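# Loop a rubber band around two bench dogs

## Task

Stretch the rubber band so it wraps once around each of the two bench dogs, sitting against their sides above the board rather than resting on their tops; finish with the board lying flat and motionless on the table, the gripper empty and not touching the band, and the arm released and moved away.

## Robot and tools

Robot: a single six-joint arm (waist, shoulder, elbow, wrist pitch, wrist yaw, wrist roll) with a two-finger parallel gripper. The fingers extend along the gripper's +x axis and close along its y axis. end_effector_position is the pinch point between the finger pads, 3 to 4 cm back from the tips. Objects on the table: a board carrying two bench dogs, plus a rubber band.

Frame: every pose is in the scene frame. Its origin sits on the table surface directly under the arm base; +z is up, +y is to the left when facing along +x. The base may be slightly tilted against the table. Positions are in metres; orientation is a unit quaternion written w first (qw, qx, qy, qz). Reported hand position can be a little off, more so far from the base.

A row is always 8 numbers: x, y, z, qw, qx, qy, qz, opening. x, y, z and the quaternion are an absolute target pose for the pinch point. opening runs -1 to 1: +1 is fully open (0.088 m), roughly -0.80 is where empty fingers touch, and anything below that closes no further. Closing from fully open takes at least about 0.5 s. To grip, command an opening about 0.07 under grip_measured; a smaller margin grips more gently.

execute_actions(actions): actions is a list of actions; each action is a list of 1 to 15 rows, each row applied for one 1/30 s step; if fewer than 15 rows are given, the last one is held for the remaining steps. An empty list just returns the state and images. Any target more than 0.6 m from the gripper's position at the start of its action (measured along the gripper's own axes) is rejected; if the first action fails that test, or any action is malformed, nothing runs. Each step the controller limits the commanded pose to 70 mm and 16 degrees from the measured pose, so distant targets need several actions. Repeat the desired quaternion in every row, rather than copying the last reported one, which may have drifted.

move(target, speed, blocking): target is one 8-number row as above (absolute pose plus opening, the opening applied at the start). The gripper follows a straight path toward it lasting 0.5 to 10 s. speed is the path's top speed in m/s, 0.002 to 0.5 (default 0.25); rotation is capped at twice that value in rad/s. The path does not avoid obstacles, and the real hand can lag, stray or overshoot the speed, especially with the arm nearly straight. Faster contact hits harder; targets beyond a contact press harder. With blocking=false the result returns after 0.5 s while the arm continues; then only wait or stop are accepted until a result reports the move ended. The result adds a move: line (done, off_target, moving, held, fault) and any limits: paced means the pose was clipped, held means a check blocked steps (afterwards the arm may jump quickly). Distance from target is also given.

wait(seconds): 0 to 10 s, lets the scene run holding the last command; returns early when a running move finishes. stop(): brakes a running move; the fingers continue. zoom_image(camera, region): region [x0, y0, x1, y1] in pixels, at most 504 by 504, on cam_head_left, cam_head_right, cam_high, cam_low or cam_wrist (all 504x504). read_manual(section): returns URDF licence texts only. finished_scene(scene): ends the current scene, given its number, irreversibly; call it only after releasing and backing away with the goal holding.

Results: the state line gives pose and linear/angular velocity. Joint positions and velocities list the six joints (rad, rad/s) then the finger-pad gap (m). Ranges: waist -3.054 to 3.054, shoulder 0.000 to 3.142, elbow 0.000 to 2.356, wrist pitch -1.571 to 1.571, wrist yaw -1.571 to 1.571, wrist roll -3.142 to 3.142. Hand target is the pose the controller is currently driving toward. grip_measured reports opening on the command scale; it may be off by about 1 mm and reads narrower (up to 0.061) while squeezing something rigid. Thin items under 3 mm get proportionally less grip force. External joint torques estimate outside load (friction and held weight included), with extra lines for earlier actions. A pose unreachable line means the clearance check (which treats the base mount as arm) altered or blocked the command. Camera calibration lines appear when they change.

Cautions: friction can leave the hand short of target or tilted, and tiny moves may not happen, so check position and orientation after each move and correct. Reaching a joint load limit (waist 16.6, shoulder 20.6, elbow 20.5, wrist pitch 5.42, wrist yaw 5.4, wrist roll 5.07 N m, held weight included) causes a TORQUE FAULT: 10 s freeze and the rest of the call skipped. Long holding heats motors; MOTOR HOT warns from 50 °C, and at 95 °C an OVER-TEMPERATURE FAULT holds the arm and may cut power. The arm keeps holding its last command while you think. Occasional disturbances may tug held parts or nudge loose ones. Never drop or knock anything off the table, and avoid slams, hard impacts and heavy pushing against the board or dogs.

Each tool is called after "Request:" as name(argument=value, ...) on one line, values as JSON.

## Session

Request:
execute_actions(actions=[])

Scene clock: 0.00 s.
end_effector_position=(+0.5216, +0.2297, +0.3449) grip_measured=+0.838 end_effector_quat_wxyz=(+0.922, -0.191, -0.002, +0.337) end_effector_velocity=(-0.001, -0.001, -0.001) end_effector_angular_velocity=(-0.008, +0.003, +0.006)
Joint positions: [ 0.422  1.893  1.145  0.807 -0.369 -0.375  0.08 ]
Joint velocities: [-0.002 -0.002 -0.002 -0.007 -0.007 -0.007 -0.   ]
Joint torques (N m, as the arm reports them, + toward a larger angle): no reading
External joint torques (N m, as the arm's controller estimates them; a push from outside toward a larger angle lowers the number): no reading
Motor temperatures (°C, as the motors report them): [24 26 23 24 22 23]
Heat: hottest shoulder 26 °C (+0.0 °C/min).
Hand target: +0.522, +0.230, +0.345; +0.922, -0.191, -0.002, +0.337

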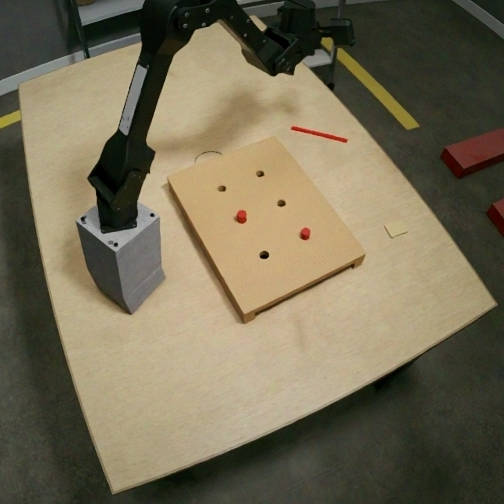

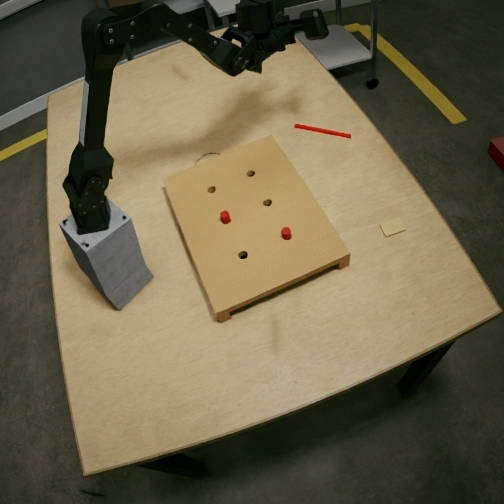

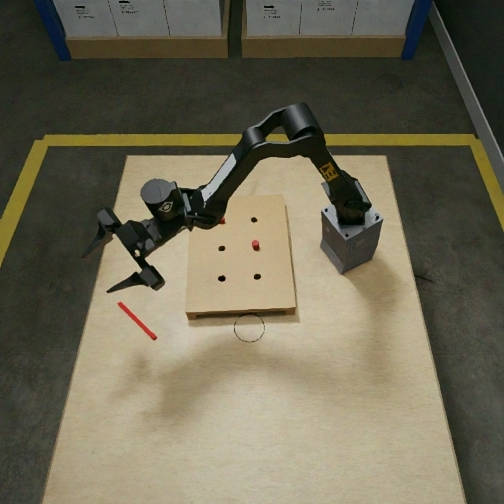

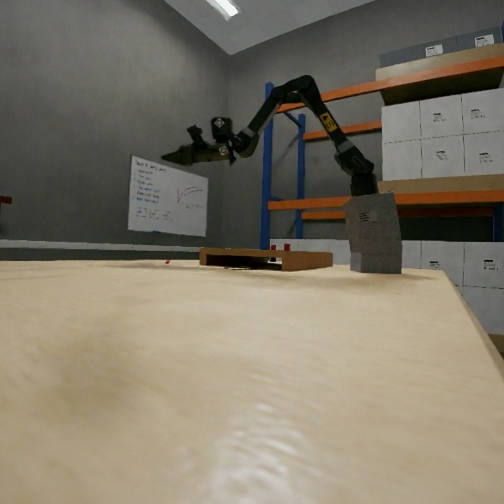

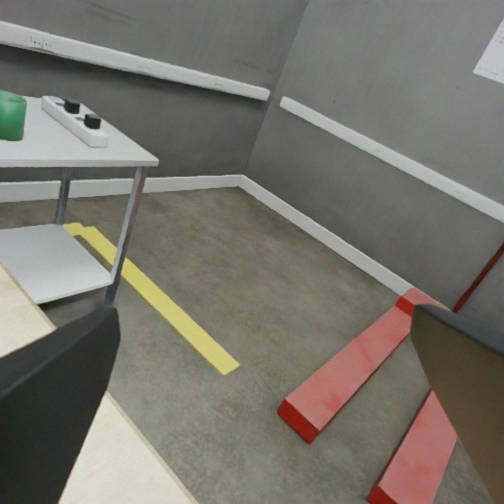

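Request:
zoom_image(camera="cam_high", region=[180, 190, 320, 350])

Request:
zoom_image(camera="cam_low", region=[190, 225, 340, 285])

Request:
zoom_image(camera="cam_head_left", region=[160, 130, 380, 330])

Region (180, 190, 320, 350) of cam_high's 504x504 image, scaled by 3.150, with more detail than that image has; it fills the left 441 columns of this view, and the rest is white.

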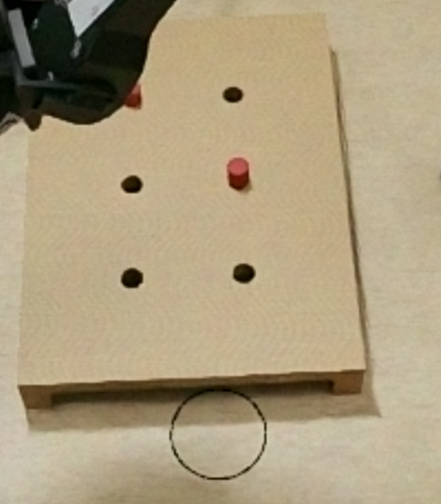

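Region (190, 225, 340, 285) of cam_low's 504x504 image, scaled by 3.360, with more detail than that image has; it fills the top 202 rows of this view, and the rest is white.

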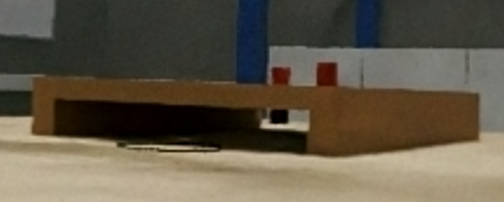

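Region (160, 130, 380, 330) of cam_head_left's 504x504 image, scaled by 2.291, with more detail than that image has; it fills the top 458 rows of this view, and the rest is white.

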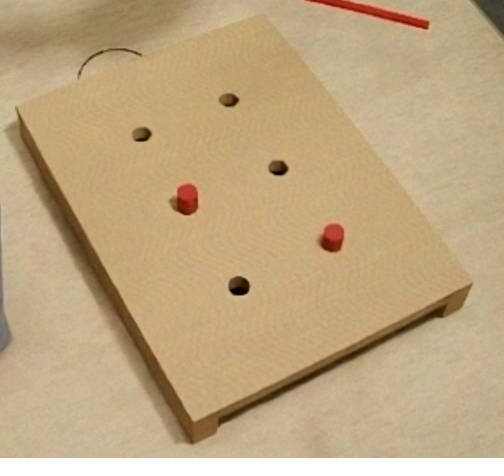

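Request:
move(target=[0.272,0.238,0.14,0.5,-0.5,0.5,0.5,-0.2], speed=0.35)

Scene clock: 4.83 s.
end_effector_position=(+0.2698, +0.2340, +0.1443) grip_measured=-0.197 end_effector_quat_wxyz=(+0.503, -0.498, +0.500, +0.499) end_effector_velocity=(+0.002, +0.001, +0.004) end_effector_angular_velocity=(+0.003, +0.006, +0.005)
Joint positions: [ 0.842  1.905  1.115 -0.596  0.038 -0.841  0.029]
Joint velocities: [-0.002 -0.002  0.017 -0.022 -0.007 -0.007 -0.   ]
Joint torques (N m, as the arm reports them, + toward a larger angle): [ 0.53 -7.36  5.73  0.21 -0.02  0.12]
External joint torques (N m, as the arm's controller estimates them; a push from outside toward a larger angle lowers the number): [ 0.18  0.63  1.43 -0.08  0.03  0.12]
Motor temperatures (°C, as the motors report them): [24 27 23 25 22 23]
Heat: hottest shoulder 27 °C (+0.0 °C/min).
Hand target: +0.270, +0.236, +0.142; +0.501, -0.498, +0.502, +0.498
Off the commanded pose: 0.006 m, 0 deg.
move: done
camera_calibration (this result's frames):
cam_wrist: T_world_to_cam=[[0.999273, 0.00253804, 0.0380504, -0.279589], [-0.0105636, -0.940316, 0.34014, 0.203901], [0.0366427, -0.340294, -0.939605, 0.286292], [0, 0, 0, 1]] pos_world=[0.27105, 0.289865, 0.210285]

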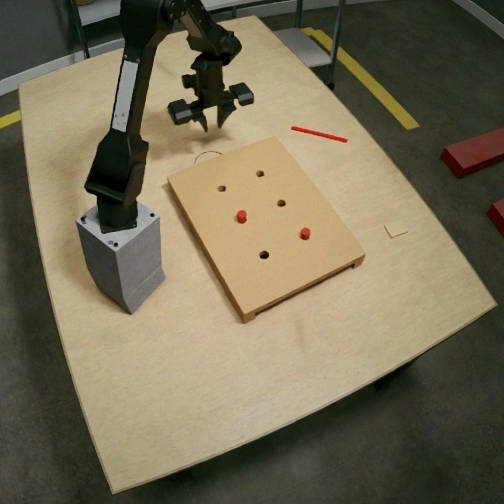

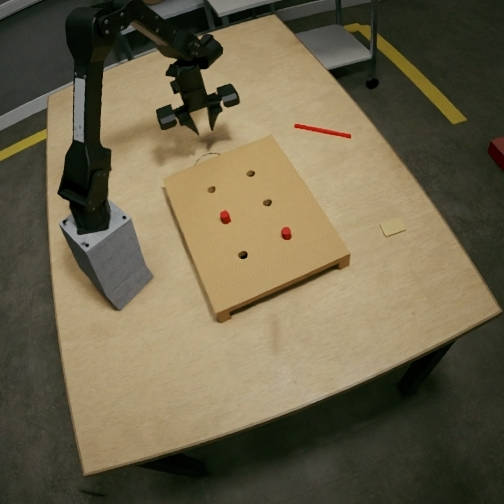

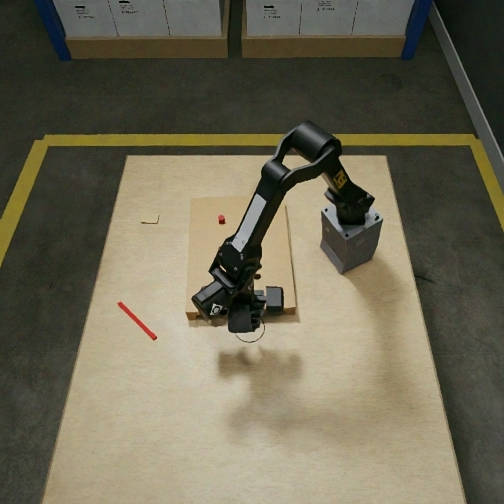

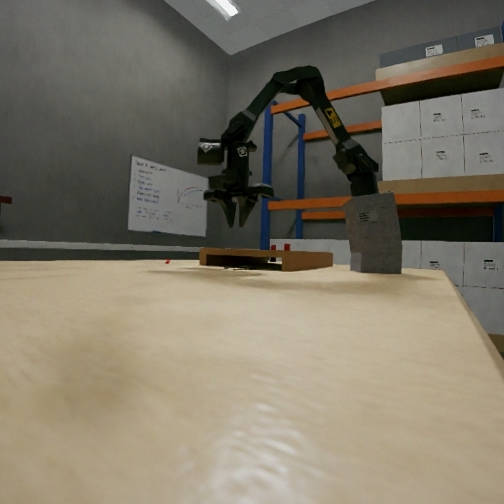

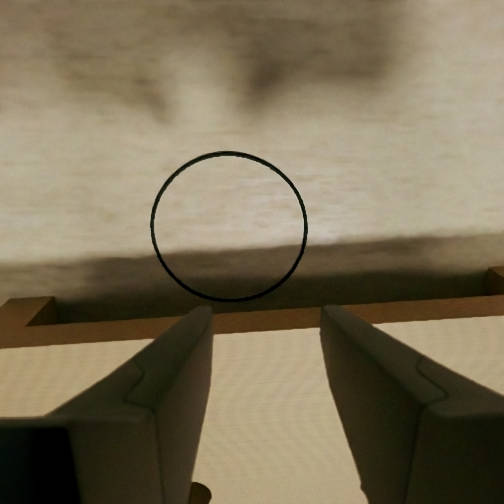

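Request:
move(target=[0.294,0.236,0.065,0.5,-0.5,0.5,0.5,-0.2])

Request:
zoom_image(camera="cam_low", region=[180, 180, 300, 285])

Scene clock: 6.23 s.
end_effector_position=(+0.2922, +0.2356, +0.0684) grip_measured=-0.197 end_effector_quat_wxyz=(+0.501, -0.500, +0.500, +0.499) end_effector_velocity=(-0.003, +0.000, -0.002) end_effector_angular_velocity=(-0.002, +0.014, +0.010)
Joint positions: [ 0.798  2.17   1.182 -0.402  0.034 -0.889  0.029]
Joint velocities: [ 0.002  0.007  0.002 -0.007 -0.007 -0.007  0.   ]
Joint torques (N m, as the arm reports them, + toward a larger angle): [ 0.08 -8.32  4.68  0.67 -0.16 -0.13]
External joint torques (N m, as the arm's controller estimates them; a push from outside toward a larger angle lowers the number): [-0.3   0.7   1.01  0.35 -0.1  -0.13]
Motor temperatures (°C, as the motors report them): [24 28 24 25 22 23]
Heat: hottest shoulder 28 °C (+19.3 °C/min).
Hand target: +0.294, +0.236, +0.065; +0.500, -0.500, +0.500, +0.500
Off the commanded pose: 0.004 m, 0 deg.
move: done
camera_calibration (this result's frames):
cam_wrist: T_world_to_cam=[[0.999277, 0.00742156, 0.0373011, -0.300228], [-0.00592737, -0.938401, 0.345499, 0.229283], [0.0375675, -0.34547, -0.937678, 0.215446], [0, 0, 0, 1]] pos_world=[0.293276, 0.291817, 0.134001]

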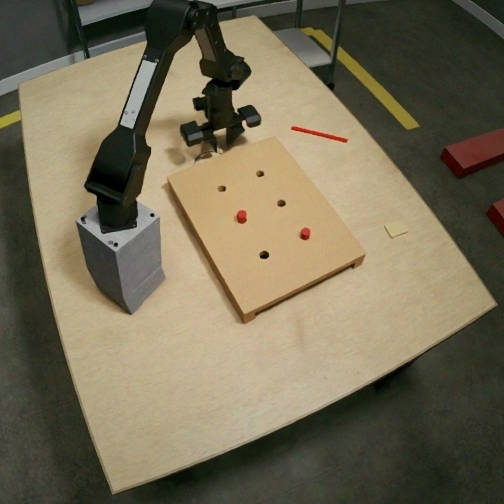

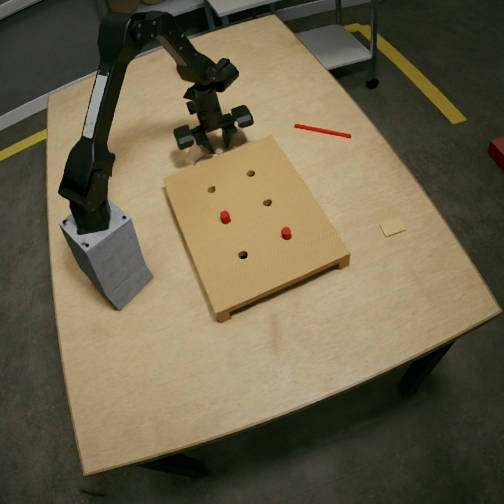

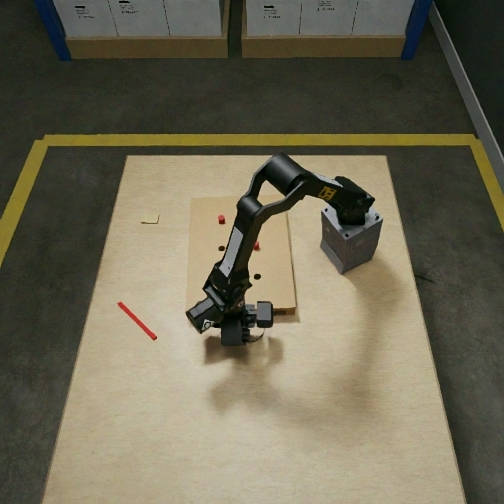

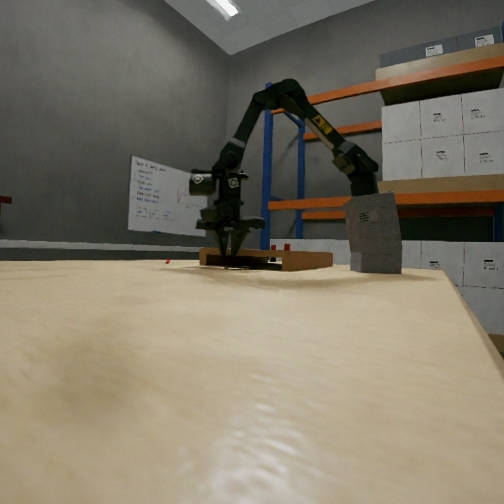

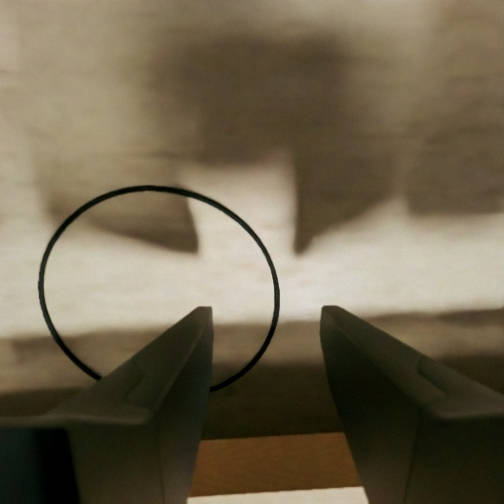

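Region (180, 180, 300, 285) of cam_low's 504x504 image, scaled by 4.200, with more detail than that image has; it fills the top 441 rows of this view, and the rest is white.

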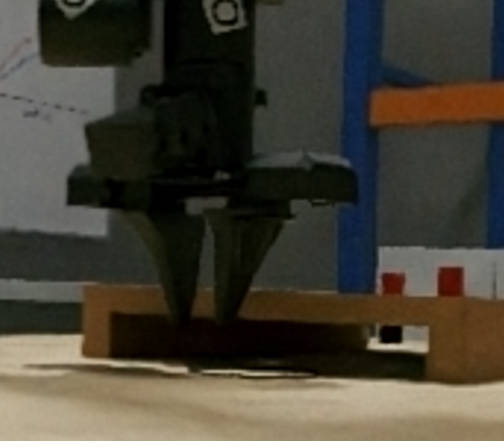

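Request:
move(target=[0.300,0.231,0.042,0.5,-0.5,0.5,0.5,-0.45], speed=0.1)

Request:
move(target=[0.300,0.231,0.032,0.5,-0.5,0.5,0.5,-0.45], speed=0.02)

Request:
zoom_image(camera="cam_low", region=[190, 225, 270, 285])

Scene clock: 7.60 s.
end_effector_position=(+0.2986, +0.2309, +0.0453) grip_measured=-0.447 end_effector_quat_wxyz=(+0.501, -0.500, +0.500, +0.499) end_effector_velocity=(-0.003, -0.002, -0.001) end_effector_angular_velocity=(-0.002, +0.014, -0.009)
Joint positions: [ 0.776  2.245  1.201 -0.344  0.03  -0.911  0.017]
Joint velocities: [-0.002  0.002 -0.002 -0.007 -0.007  0.007  0.   ]
Joint torques (N m, as the arm reports them, + toward a larger angle): [ 0.07 -8.35  4.31  0.66 -0.15 -0.14]
External joint torques (N m, as the arm's controller estimates them; a push from outside toward a larger angle lowers the number): [-0.27  0.59  1.05  0.38 -0.1  -0.13]
Motor temperatures (°C, as the motors report them): [24 28 24 25 22 23]
Heat: hottest shoulder 28 °C (+15.8 °C/min).
Hand target: +0.300, +0.231, +0.042; +0.500, -0.500, +0.500, +0.500
Off the commanded pose: 0.004 m, 0 deg.
move: done
camera_calibration (this result's frames):
cam_wrist: T_world_to_cam=[[0.999258, 0.00738693, 0.0378112, -0.305691], [-0.00613406, -0.93842, 0.345442, 0.232922], [0.0380345, -0.345417, -0.937678, 0.191808], [0, 0, 0, 1]] pos_world=[0.299597, 0.287091, 0.110952]

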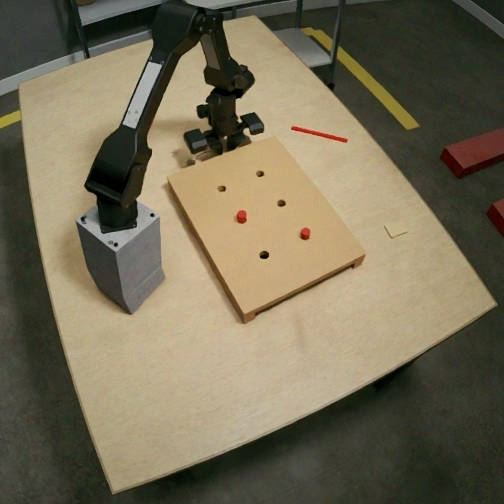

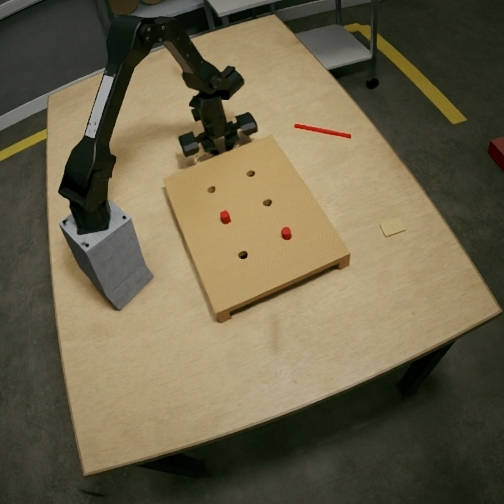

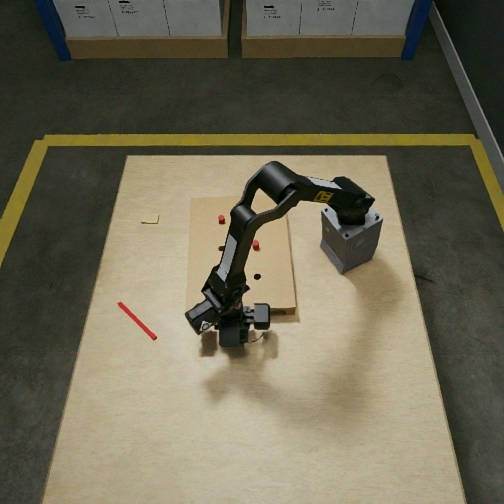

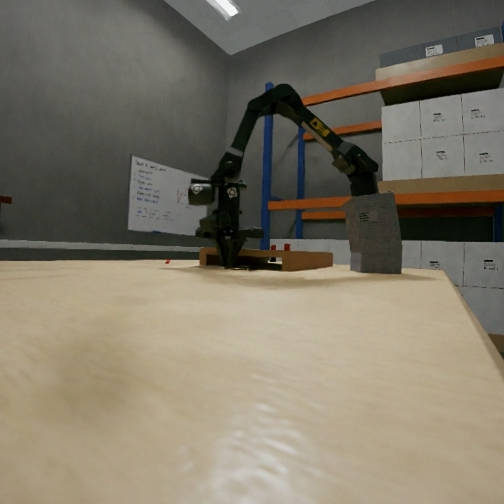

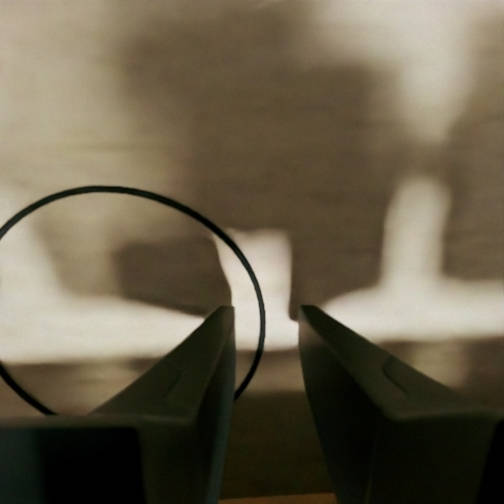

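Scene clock: 8.50 s.
end_effector_position=(+0.2987, +0.2311, +0.0400) grip_measured=-0.447 end_effector_quat_wxyz=(+0.501, -0.500, +0.499, +0.499) end_effector_velocity=(-0.003, +0.001, +0.000) end_effector_angular_velocity=(+0.012, +0.019, +0.005)
Joint positions: [ 0.776  2.262  1.204 -0.328  0.03  -0.912  0.017]
Joint velocities: [-0.002 -0.002 -0.002 -0.007 -0.022 -0.007 -0.   ]
Joint torques (N m, as the arm reports them, + toward a larger angle): [ 0.03 -6.52  4.73  1.46 -0.15 -0.12]
External joint torques (N m, as the arm's controller estimates them; a push from outside toward a larger angle lowers the number): [-0.26  2.58  1.44  1.14 -0.09 -0.12]
Motor temperatures (°C, as the motors report them): [24 28 24 25 22 23]
Heat: hottest shoulder 28 °C (+14.1 °C/min).
Hand target: +0.300, +0.231, +0.032; +0.500, -0.500, +0.500, +0.500
Off the commanded pose: 0.008 m, 0 deg.
move: done
camera_calibration (this result's frames):
cam_wrist: T_world_to_cam=[[0.999206, 0.00806975, 0.0390242, -0.305768], [-0.00587543, -0.938746, 0.34456, 0.235035], [0.0394143, -0.344516, -0.937953, 0.186302], [0, 0, 0, 1]] pos_world=[0.299563, 0.28729, 0.105691]

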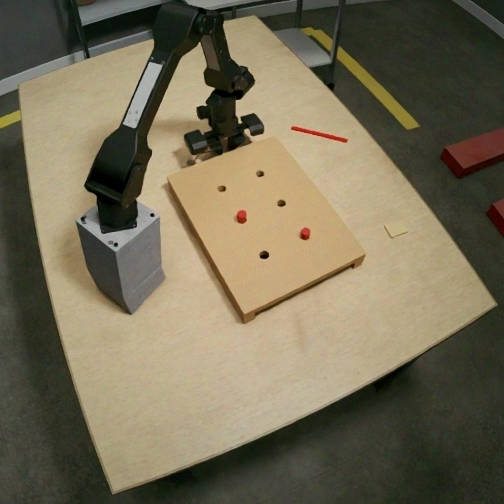

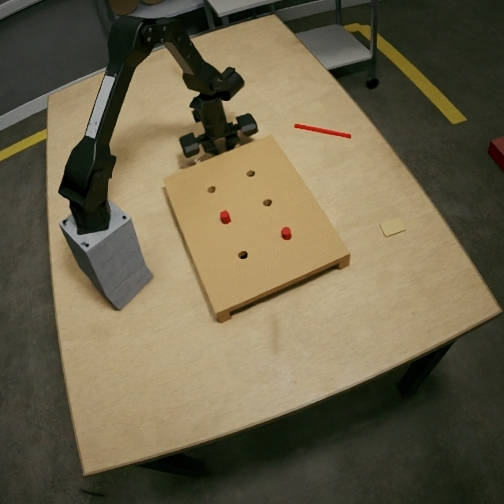

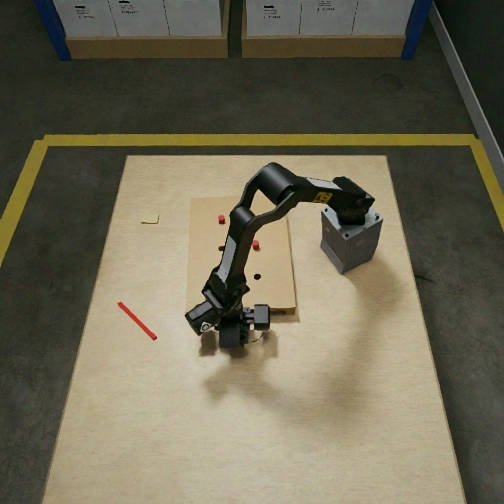

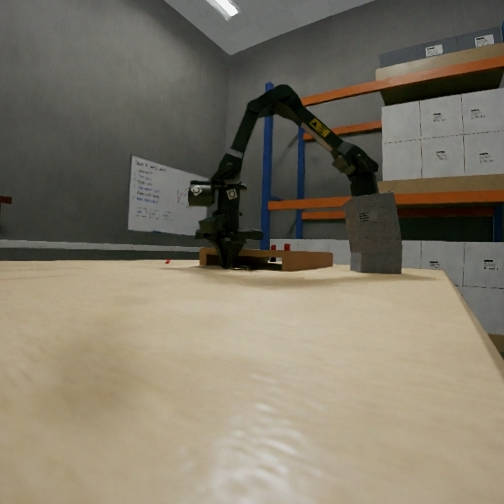

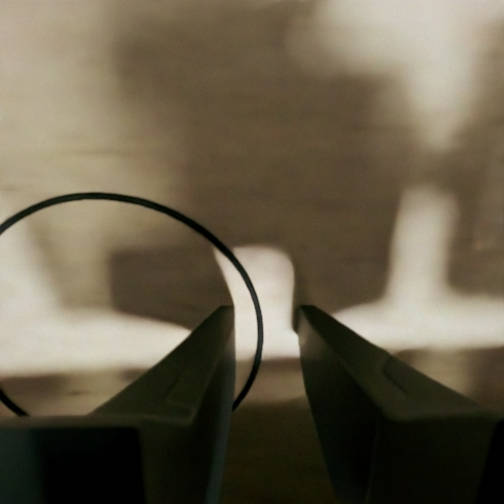

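Region (190, 225, 270, 285) of cam_low's 504x504 image, scaled by 6.300, with more detail than that image has; it fills the top 378 rows of this view, and the rest is white.

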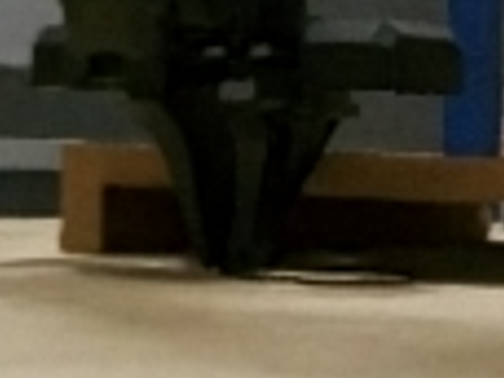

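The tips have touched the table at z≈0.040. Closing on the band, then lifting.

Request:
execute_actions(actions=[[[0.3,0.231,0.035,0.5,-0.5,0.5,0.5,-0.55],[0.3,0.231,0.035,0.5,-0.5,0.5,0.5,-0.6],[0.3,0.231,0.035,0.5,-0.5,0.5,0.5,-0.65],[0.3,0.231,0.035,0.5,-0.5,0.5,0.5,-0.7],[0.3,0.231,0.035,0.5,-0.5,0.5,0.5,-0.75],[0.3,0.231,0.035,0.5,-0.5,0.5,0.5,-0.8],[0.3,0.231,0.035,0.5,-0.5,0.5,0.5,-1]]])

Request:
move(target=[0.300,0.235,0.17,0.5,-0.5,0.5,0.5,-1], speed=0.12)

Request:
zoom_image(camera="cam_low", region=[170, 165, 310, 285])

Scene clock: 9.43 s.
end_effector_position=(+0.2993, +0.2325, +0.0405) grip_measured=-0.797 end_effector_quat_wxyz=(+0.502, -0.499, +0.498, +0.501) end_effector_velocity=(-0.002, -0.001, +0.001) end_effector_angular_velocity=(-0.010, +0.001, +0.010)
Joint positions: [ 0.775  2.262  1.208 -0.329  0.024 -0.913  0.   ]
Joint velocities: [ 0.002 -0.002 -0.002 -0.007  0.007 -0.007  0.   ]
Joint torques (N m, as the arm reports them, + toward a larger angle): [-0.07 -7.52  4.19  0.94  0.03 -0.13]
External joint torques (N m, as the arm's controller estimates them; a push from outside toward a larger angle lowers the number): [-0.45  1.6   0.84  0.62  0.09 -0.13]
Motor temperatures (°C, as the motors report them): [24 28 24 25 22 23]
Heat: hottest shoulder 28 °C (+12.7 °C/min).
Hand target: +0.300, +0.231, +0.035; +0.500, -0.500, +0.500, +0.500
Off the commanded pose: 0.006 m, 0 deg.
camera_calibration (this result's frames):
cam_wrist: T_world_to_cam=[[0.999255, 0.00817104, 0.0377244, -0.306461], [-0.00509868, -0.940831, 0.338838, 0.236656], [0.0382609, -0.338778, -0.940088, 0.186343], [0, 0, 0, 1]] pos_world=[0.300309, 0.288286, 0.106552]

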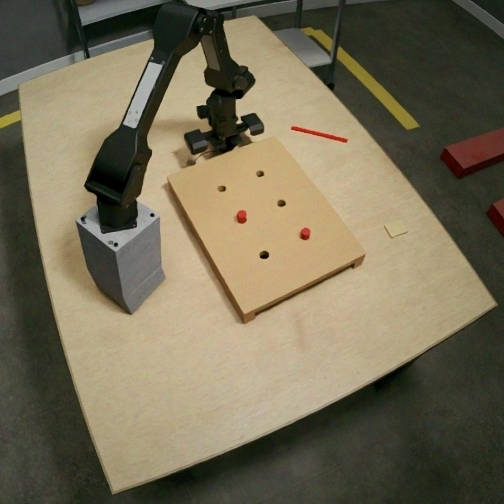

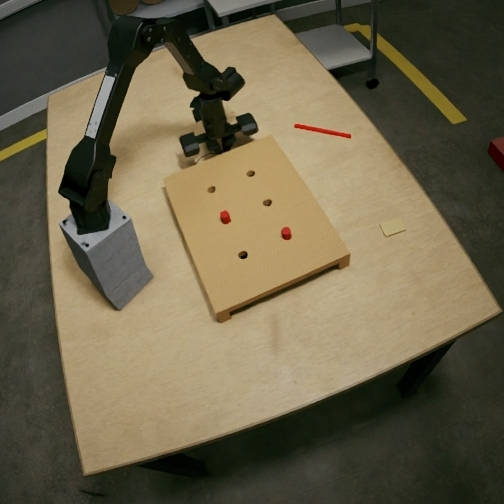

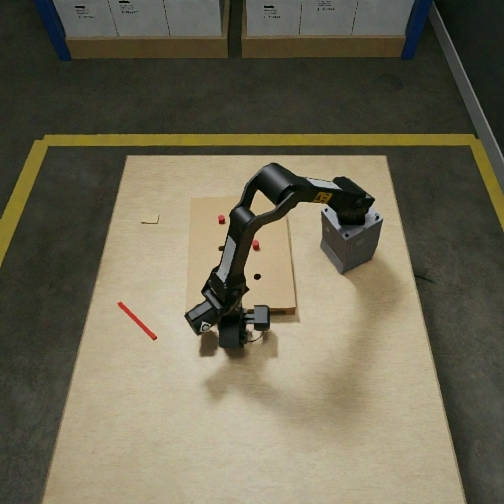

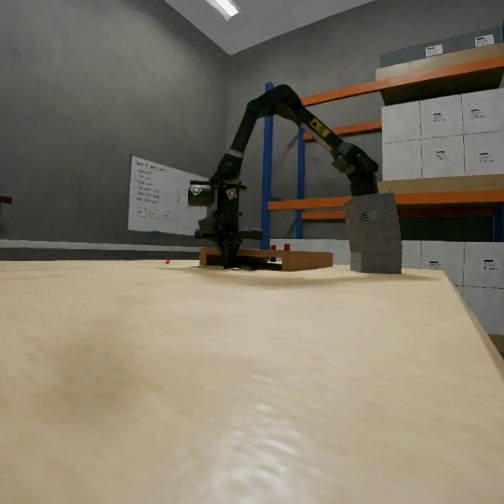

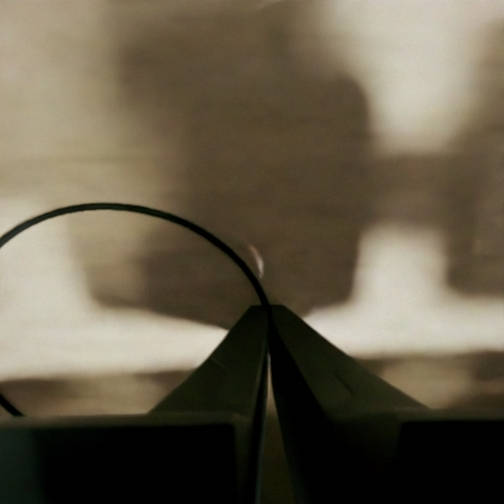

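Scene clock: 10.93 s.
end_effector_position=(+0.2972, +0.2318, +0.1638) grip_measured=-0.797 end_effector_quat_wxyz=(+0.494, -0.499, +0.506, +0.501) end_effector_velocity=(-0.001, +0.002, +0.003) end_effector_angular_velocity=(+0.018, +0.012, +0.004)
Joint positions: [ 0.789  1.93   1.258 -0.735  0.03  -0.9    0.   ]
Joint velocities: [-0.002 -0.007  0.002 -0.007 -0.022 -0.007  0.   ]
Joint torques (N m, as the arm reports them, + toward a larger angle): [  0.53 -10.74   6.17   0.13   0.     0.18]
External joint torques (N m, as the arm's controller estimates them; a push from outside toward a larger angle lowers the number): [ 0.29 -2.03  1.38 -0.15  0.05  0.18]
Motor temperatures (°C, as the motors report them): [24 29 24 25 22 23]
Heat: hottest shoulder 29 °C (+16.5 °C/min).
Hand target: +0.300, +0.235, +0.169; +0.500, -0.500, +0.500, +0.500
Off the commanded pose: 0.008 m, 1 deg.
move: done
camera_calibration (this result's frames):
cam_wrist: T_world_to_cam=[[0.999715, 0.00990379, 0.0217057, -0.306888], [0.00157635, -0.935203, 0.354108, 0.188374], [0.0238062, -0.353973, -0.934953, 0.309044], [0, 0, 0, 1]] pos_world=[0.299146, 0.288601, 0.228898]

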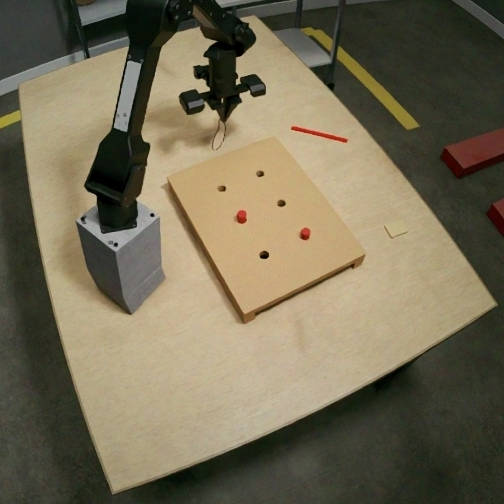

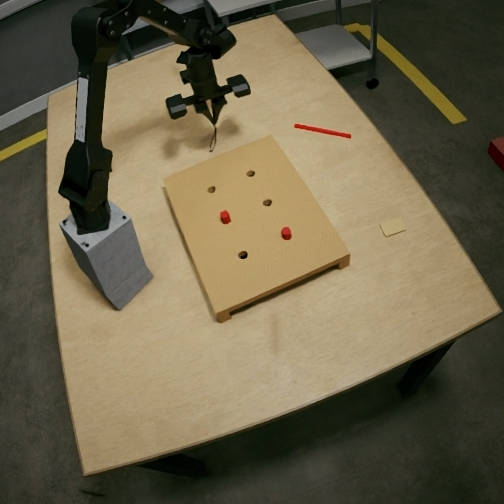

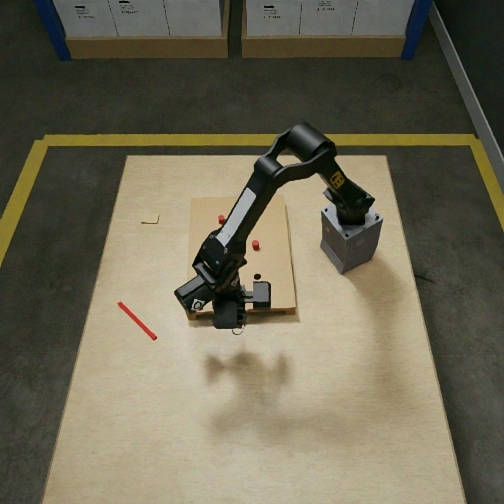

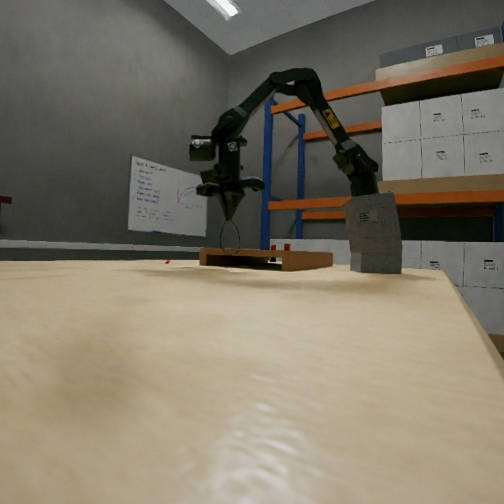

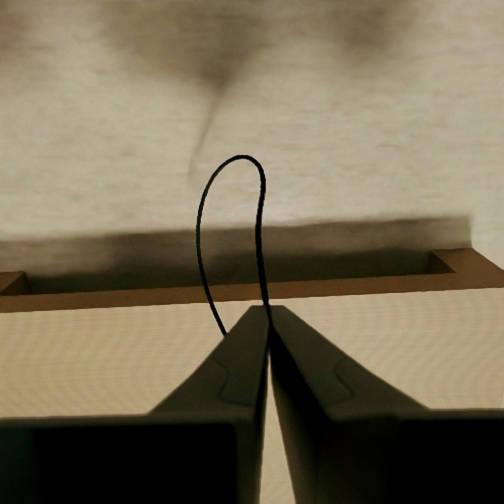

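Region (170, 165, 310, 285) of cam_low's 504x504 image, scaled by 3.600, with more detail than that image has; it fills the top 432 rows of this view, and the rest is white.

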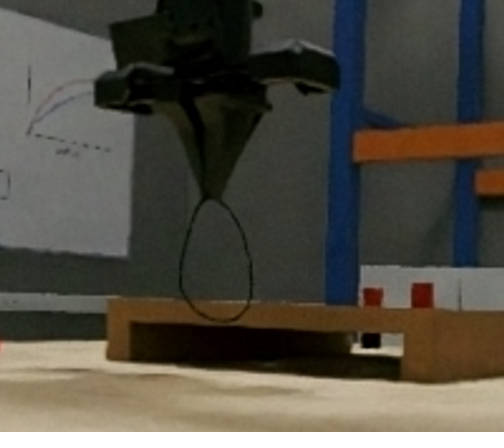

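Request:
move(target=[0.28,0.2,0.225,0.55,-0.44,0.55,0.44,-1], speed=0.15)

Request:
move(target=[0.215,0.03,0.215,0.648,-0.282,0.648,0.282,-1], speed=0.15)

Request:
zoom_image(camera="cam_head_left", region=[160, 100, 360, 280])

Request:
zoom_image(camera="cam_low", region=[230, 165, 350, 275])

Scene clock: 12.63 s.
end_effector_position=(+0.2831, +0.2033, +0.2243) grip_measured=-0.797 end_effector_quat_wxyz=(+0.552, -0.444, +0.549, +0.443) end_effector_velocity=(-0.005, -0.006, -0.001) end_effector_angular_velocity=(-0.022, +0.017, -0.009)
Joint positions: [ 0.752  1.702  1.196 -0.877  0.026 -0.721  0.   ]
Joint velocities: [-0.002 -0.002 -0.007 -0.022  0.007  0.007  0.   ]
Joint torques (N m, as the arm reports them, + toward a larger angle): [-0.07 -9.73  3.8   0.2  -0.14  0.2 ]
External joint torques (N m, as the arm's controller estimates them; a push from outside toward a larger angle lowers the number): [-0.21 -2.2  -1.37 -0.1  -0.1   0.2 ]
Motor temperatures (°C, as the motors report them): [24 29 24 25 22 23]
Heat: hottest shoulder 29 °C (+14.2 °C/min).
Hand target: +0.280, +0.200, +0.225; +0.552, -0.442, +0.552, +0.442
Off the commanded pose: 0.005 m, 1 deg.
move: done
camera_calibration (this result's frames):
cam_wrist: T_world_to_cam=[[0.978126, -0.204092, 0.0401999, -0.248316], [-0.205387, -0.916958, 0.342059, 0.197917], [-0.0329498, -0.342833, -0.938818, 0.370486], [0, 0, 0, 1]] pos_world=[0.295742, 0.257817, 0.290102]

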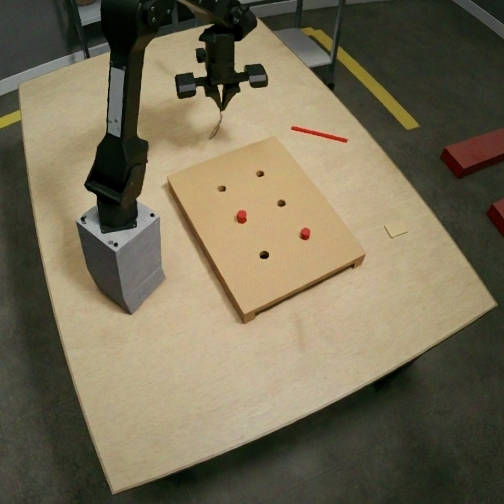

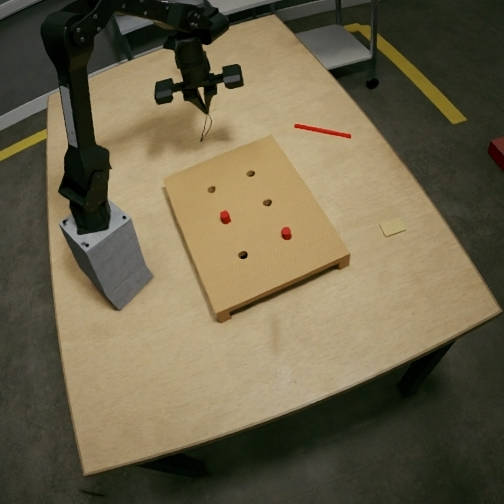

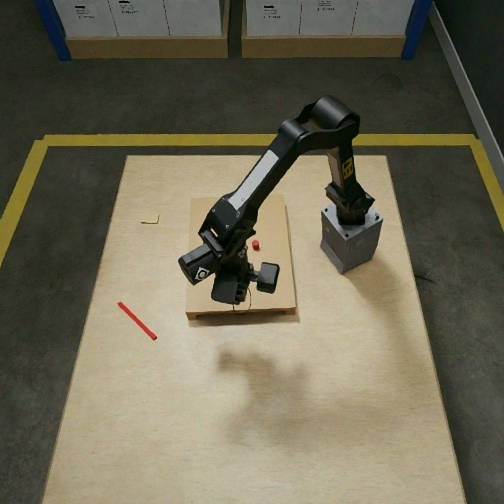

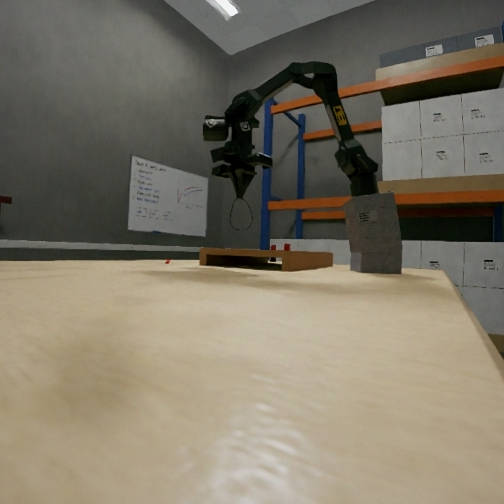

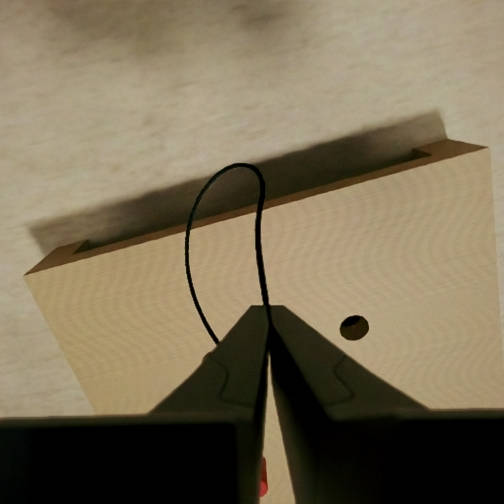

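Scene clock: 14.83 s.
end_effector_position=(+0.2190, +0.0327, +0.2163) grip_measured=-0.797 end_effector_quat_wxyz=(+0.651, -0.281, +0.646, +0.283) end_effector_velocity=(-0.006, -0.003, -0.000) end_effector_angular_velocity=(+0.002, +0.021, +0.004)
Joint positions: [ 0.198  1.27   0.666 -0.791 -0.08  -0.73   0.   ]
Joint velocities: [-0.017 -0.007 -0.007 -0.022 -0.007 -0.022  0.   ]
Joint torques (N m, as the arm reports them, + toward a larger angle): [-0.61 -5.44  3.78  0.53 -0.18 -0.13]
External joint torques (N m, as the arm's controller estimates them; a push from outside toward a larger angle lowers the number): [-0.31 -1.41 -1.24  0.21 -0.12 -0.13]
Motor temperatures (°C, as the motors report them): [24 29 24 25 22 23]
Heat: hottest shoulder 29 °C (+12.1 °C/min).
Hand target: +0.215, +0.032, +0.215; +0.650, -0.280, +0.647, +0.284
Off the commanded pose: 0.005 m, 0 deg.
move: done
camera_calibration (this result's frames):
cam_wrist: T_world_to_cam=[[0.736493, -0.675446, 0.0367522, -0.151094], [-0.645384, -0.685363, 0.337279, 0.120896], [-0.202625, -0.272123, -0.940687, 0.337691], [0, 0, 0, 1]] pos_world=[0.257729, 0.0726957, 0.282439]

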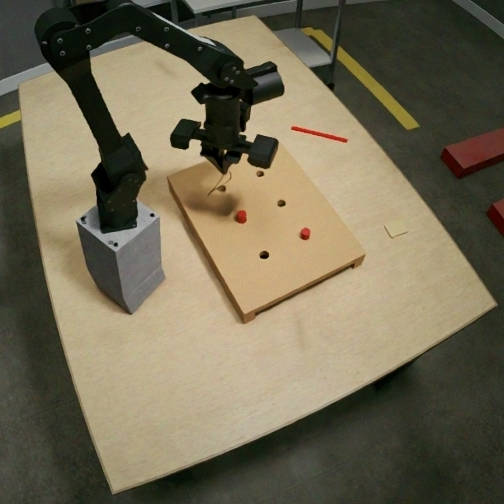

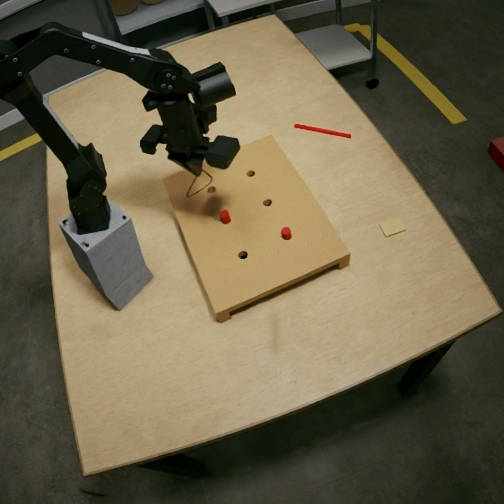

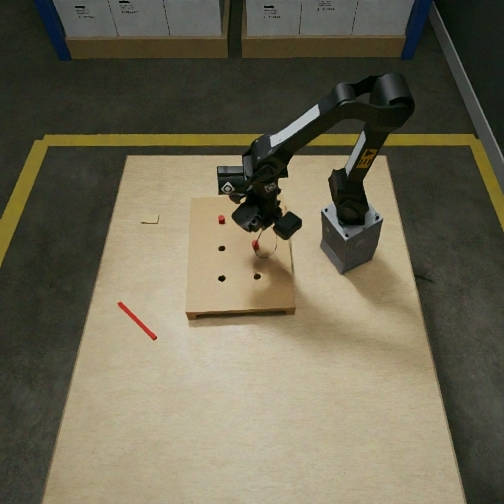

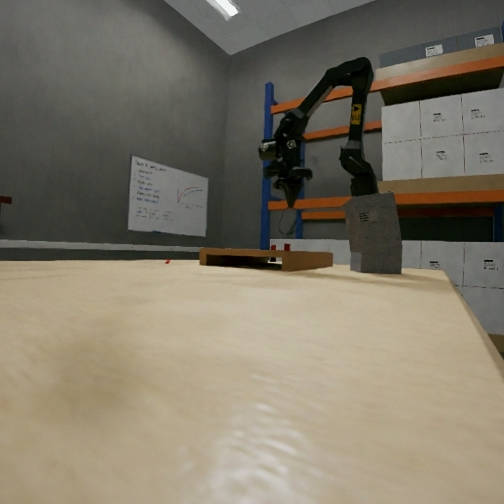

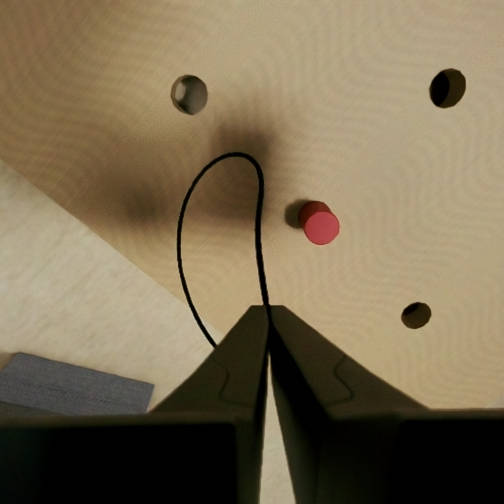

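Region (160, 100, 360, 280) of cam_head_left's 504x504 image, scaled by 2.520, with more detail than that image has; it fills the top 454 rows of this view, and the rest is white.

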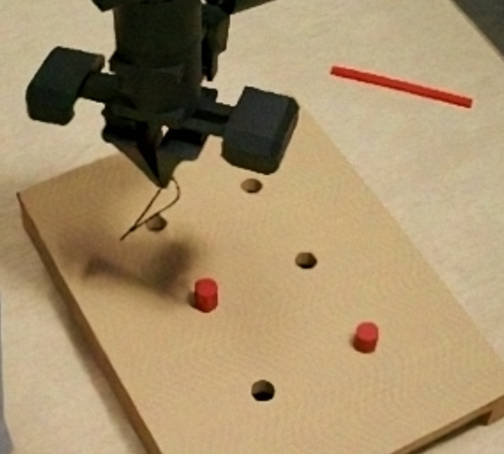

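Region (230, 165, 350, 275) of cam_low's 504x504 image, scaled by 4.200, with more detail than that image has; it fills the top 462 rows of this view, and the rest is white.

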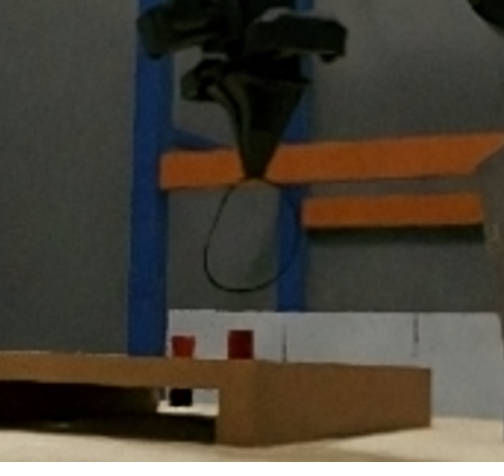

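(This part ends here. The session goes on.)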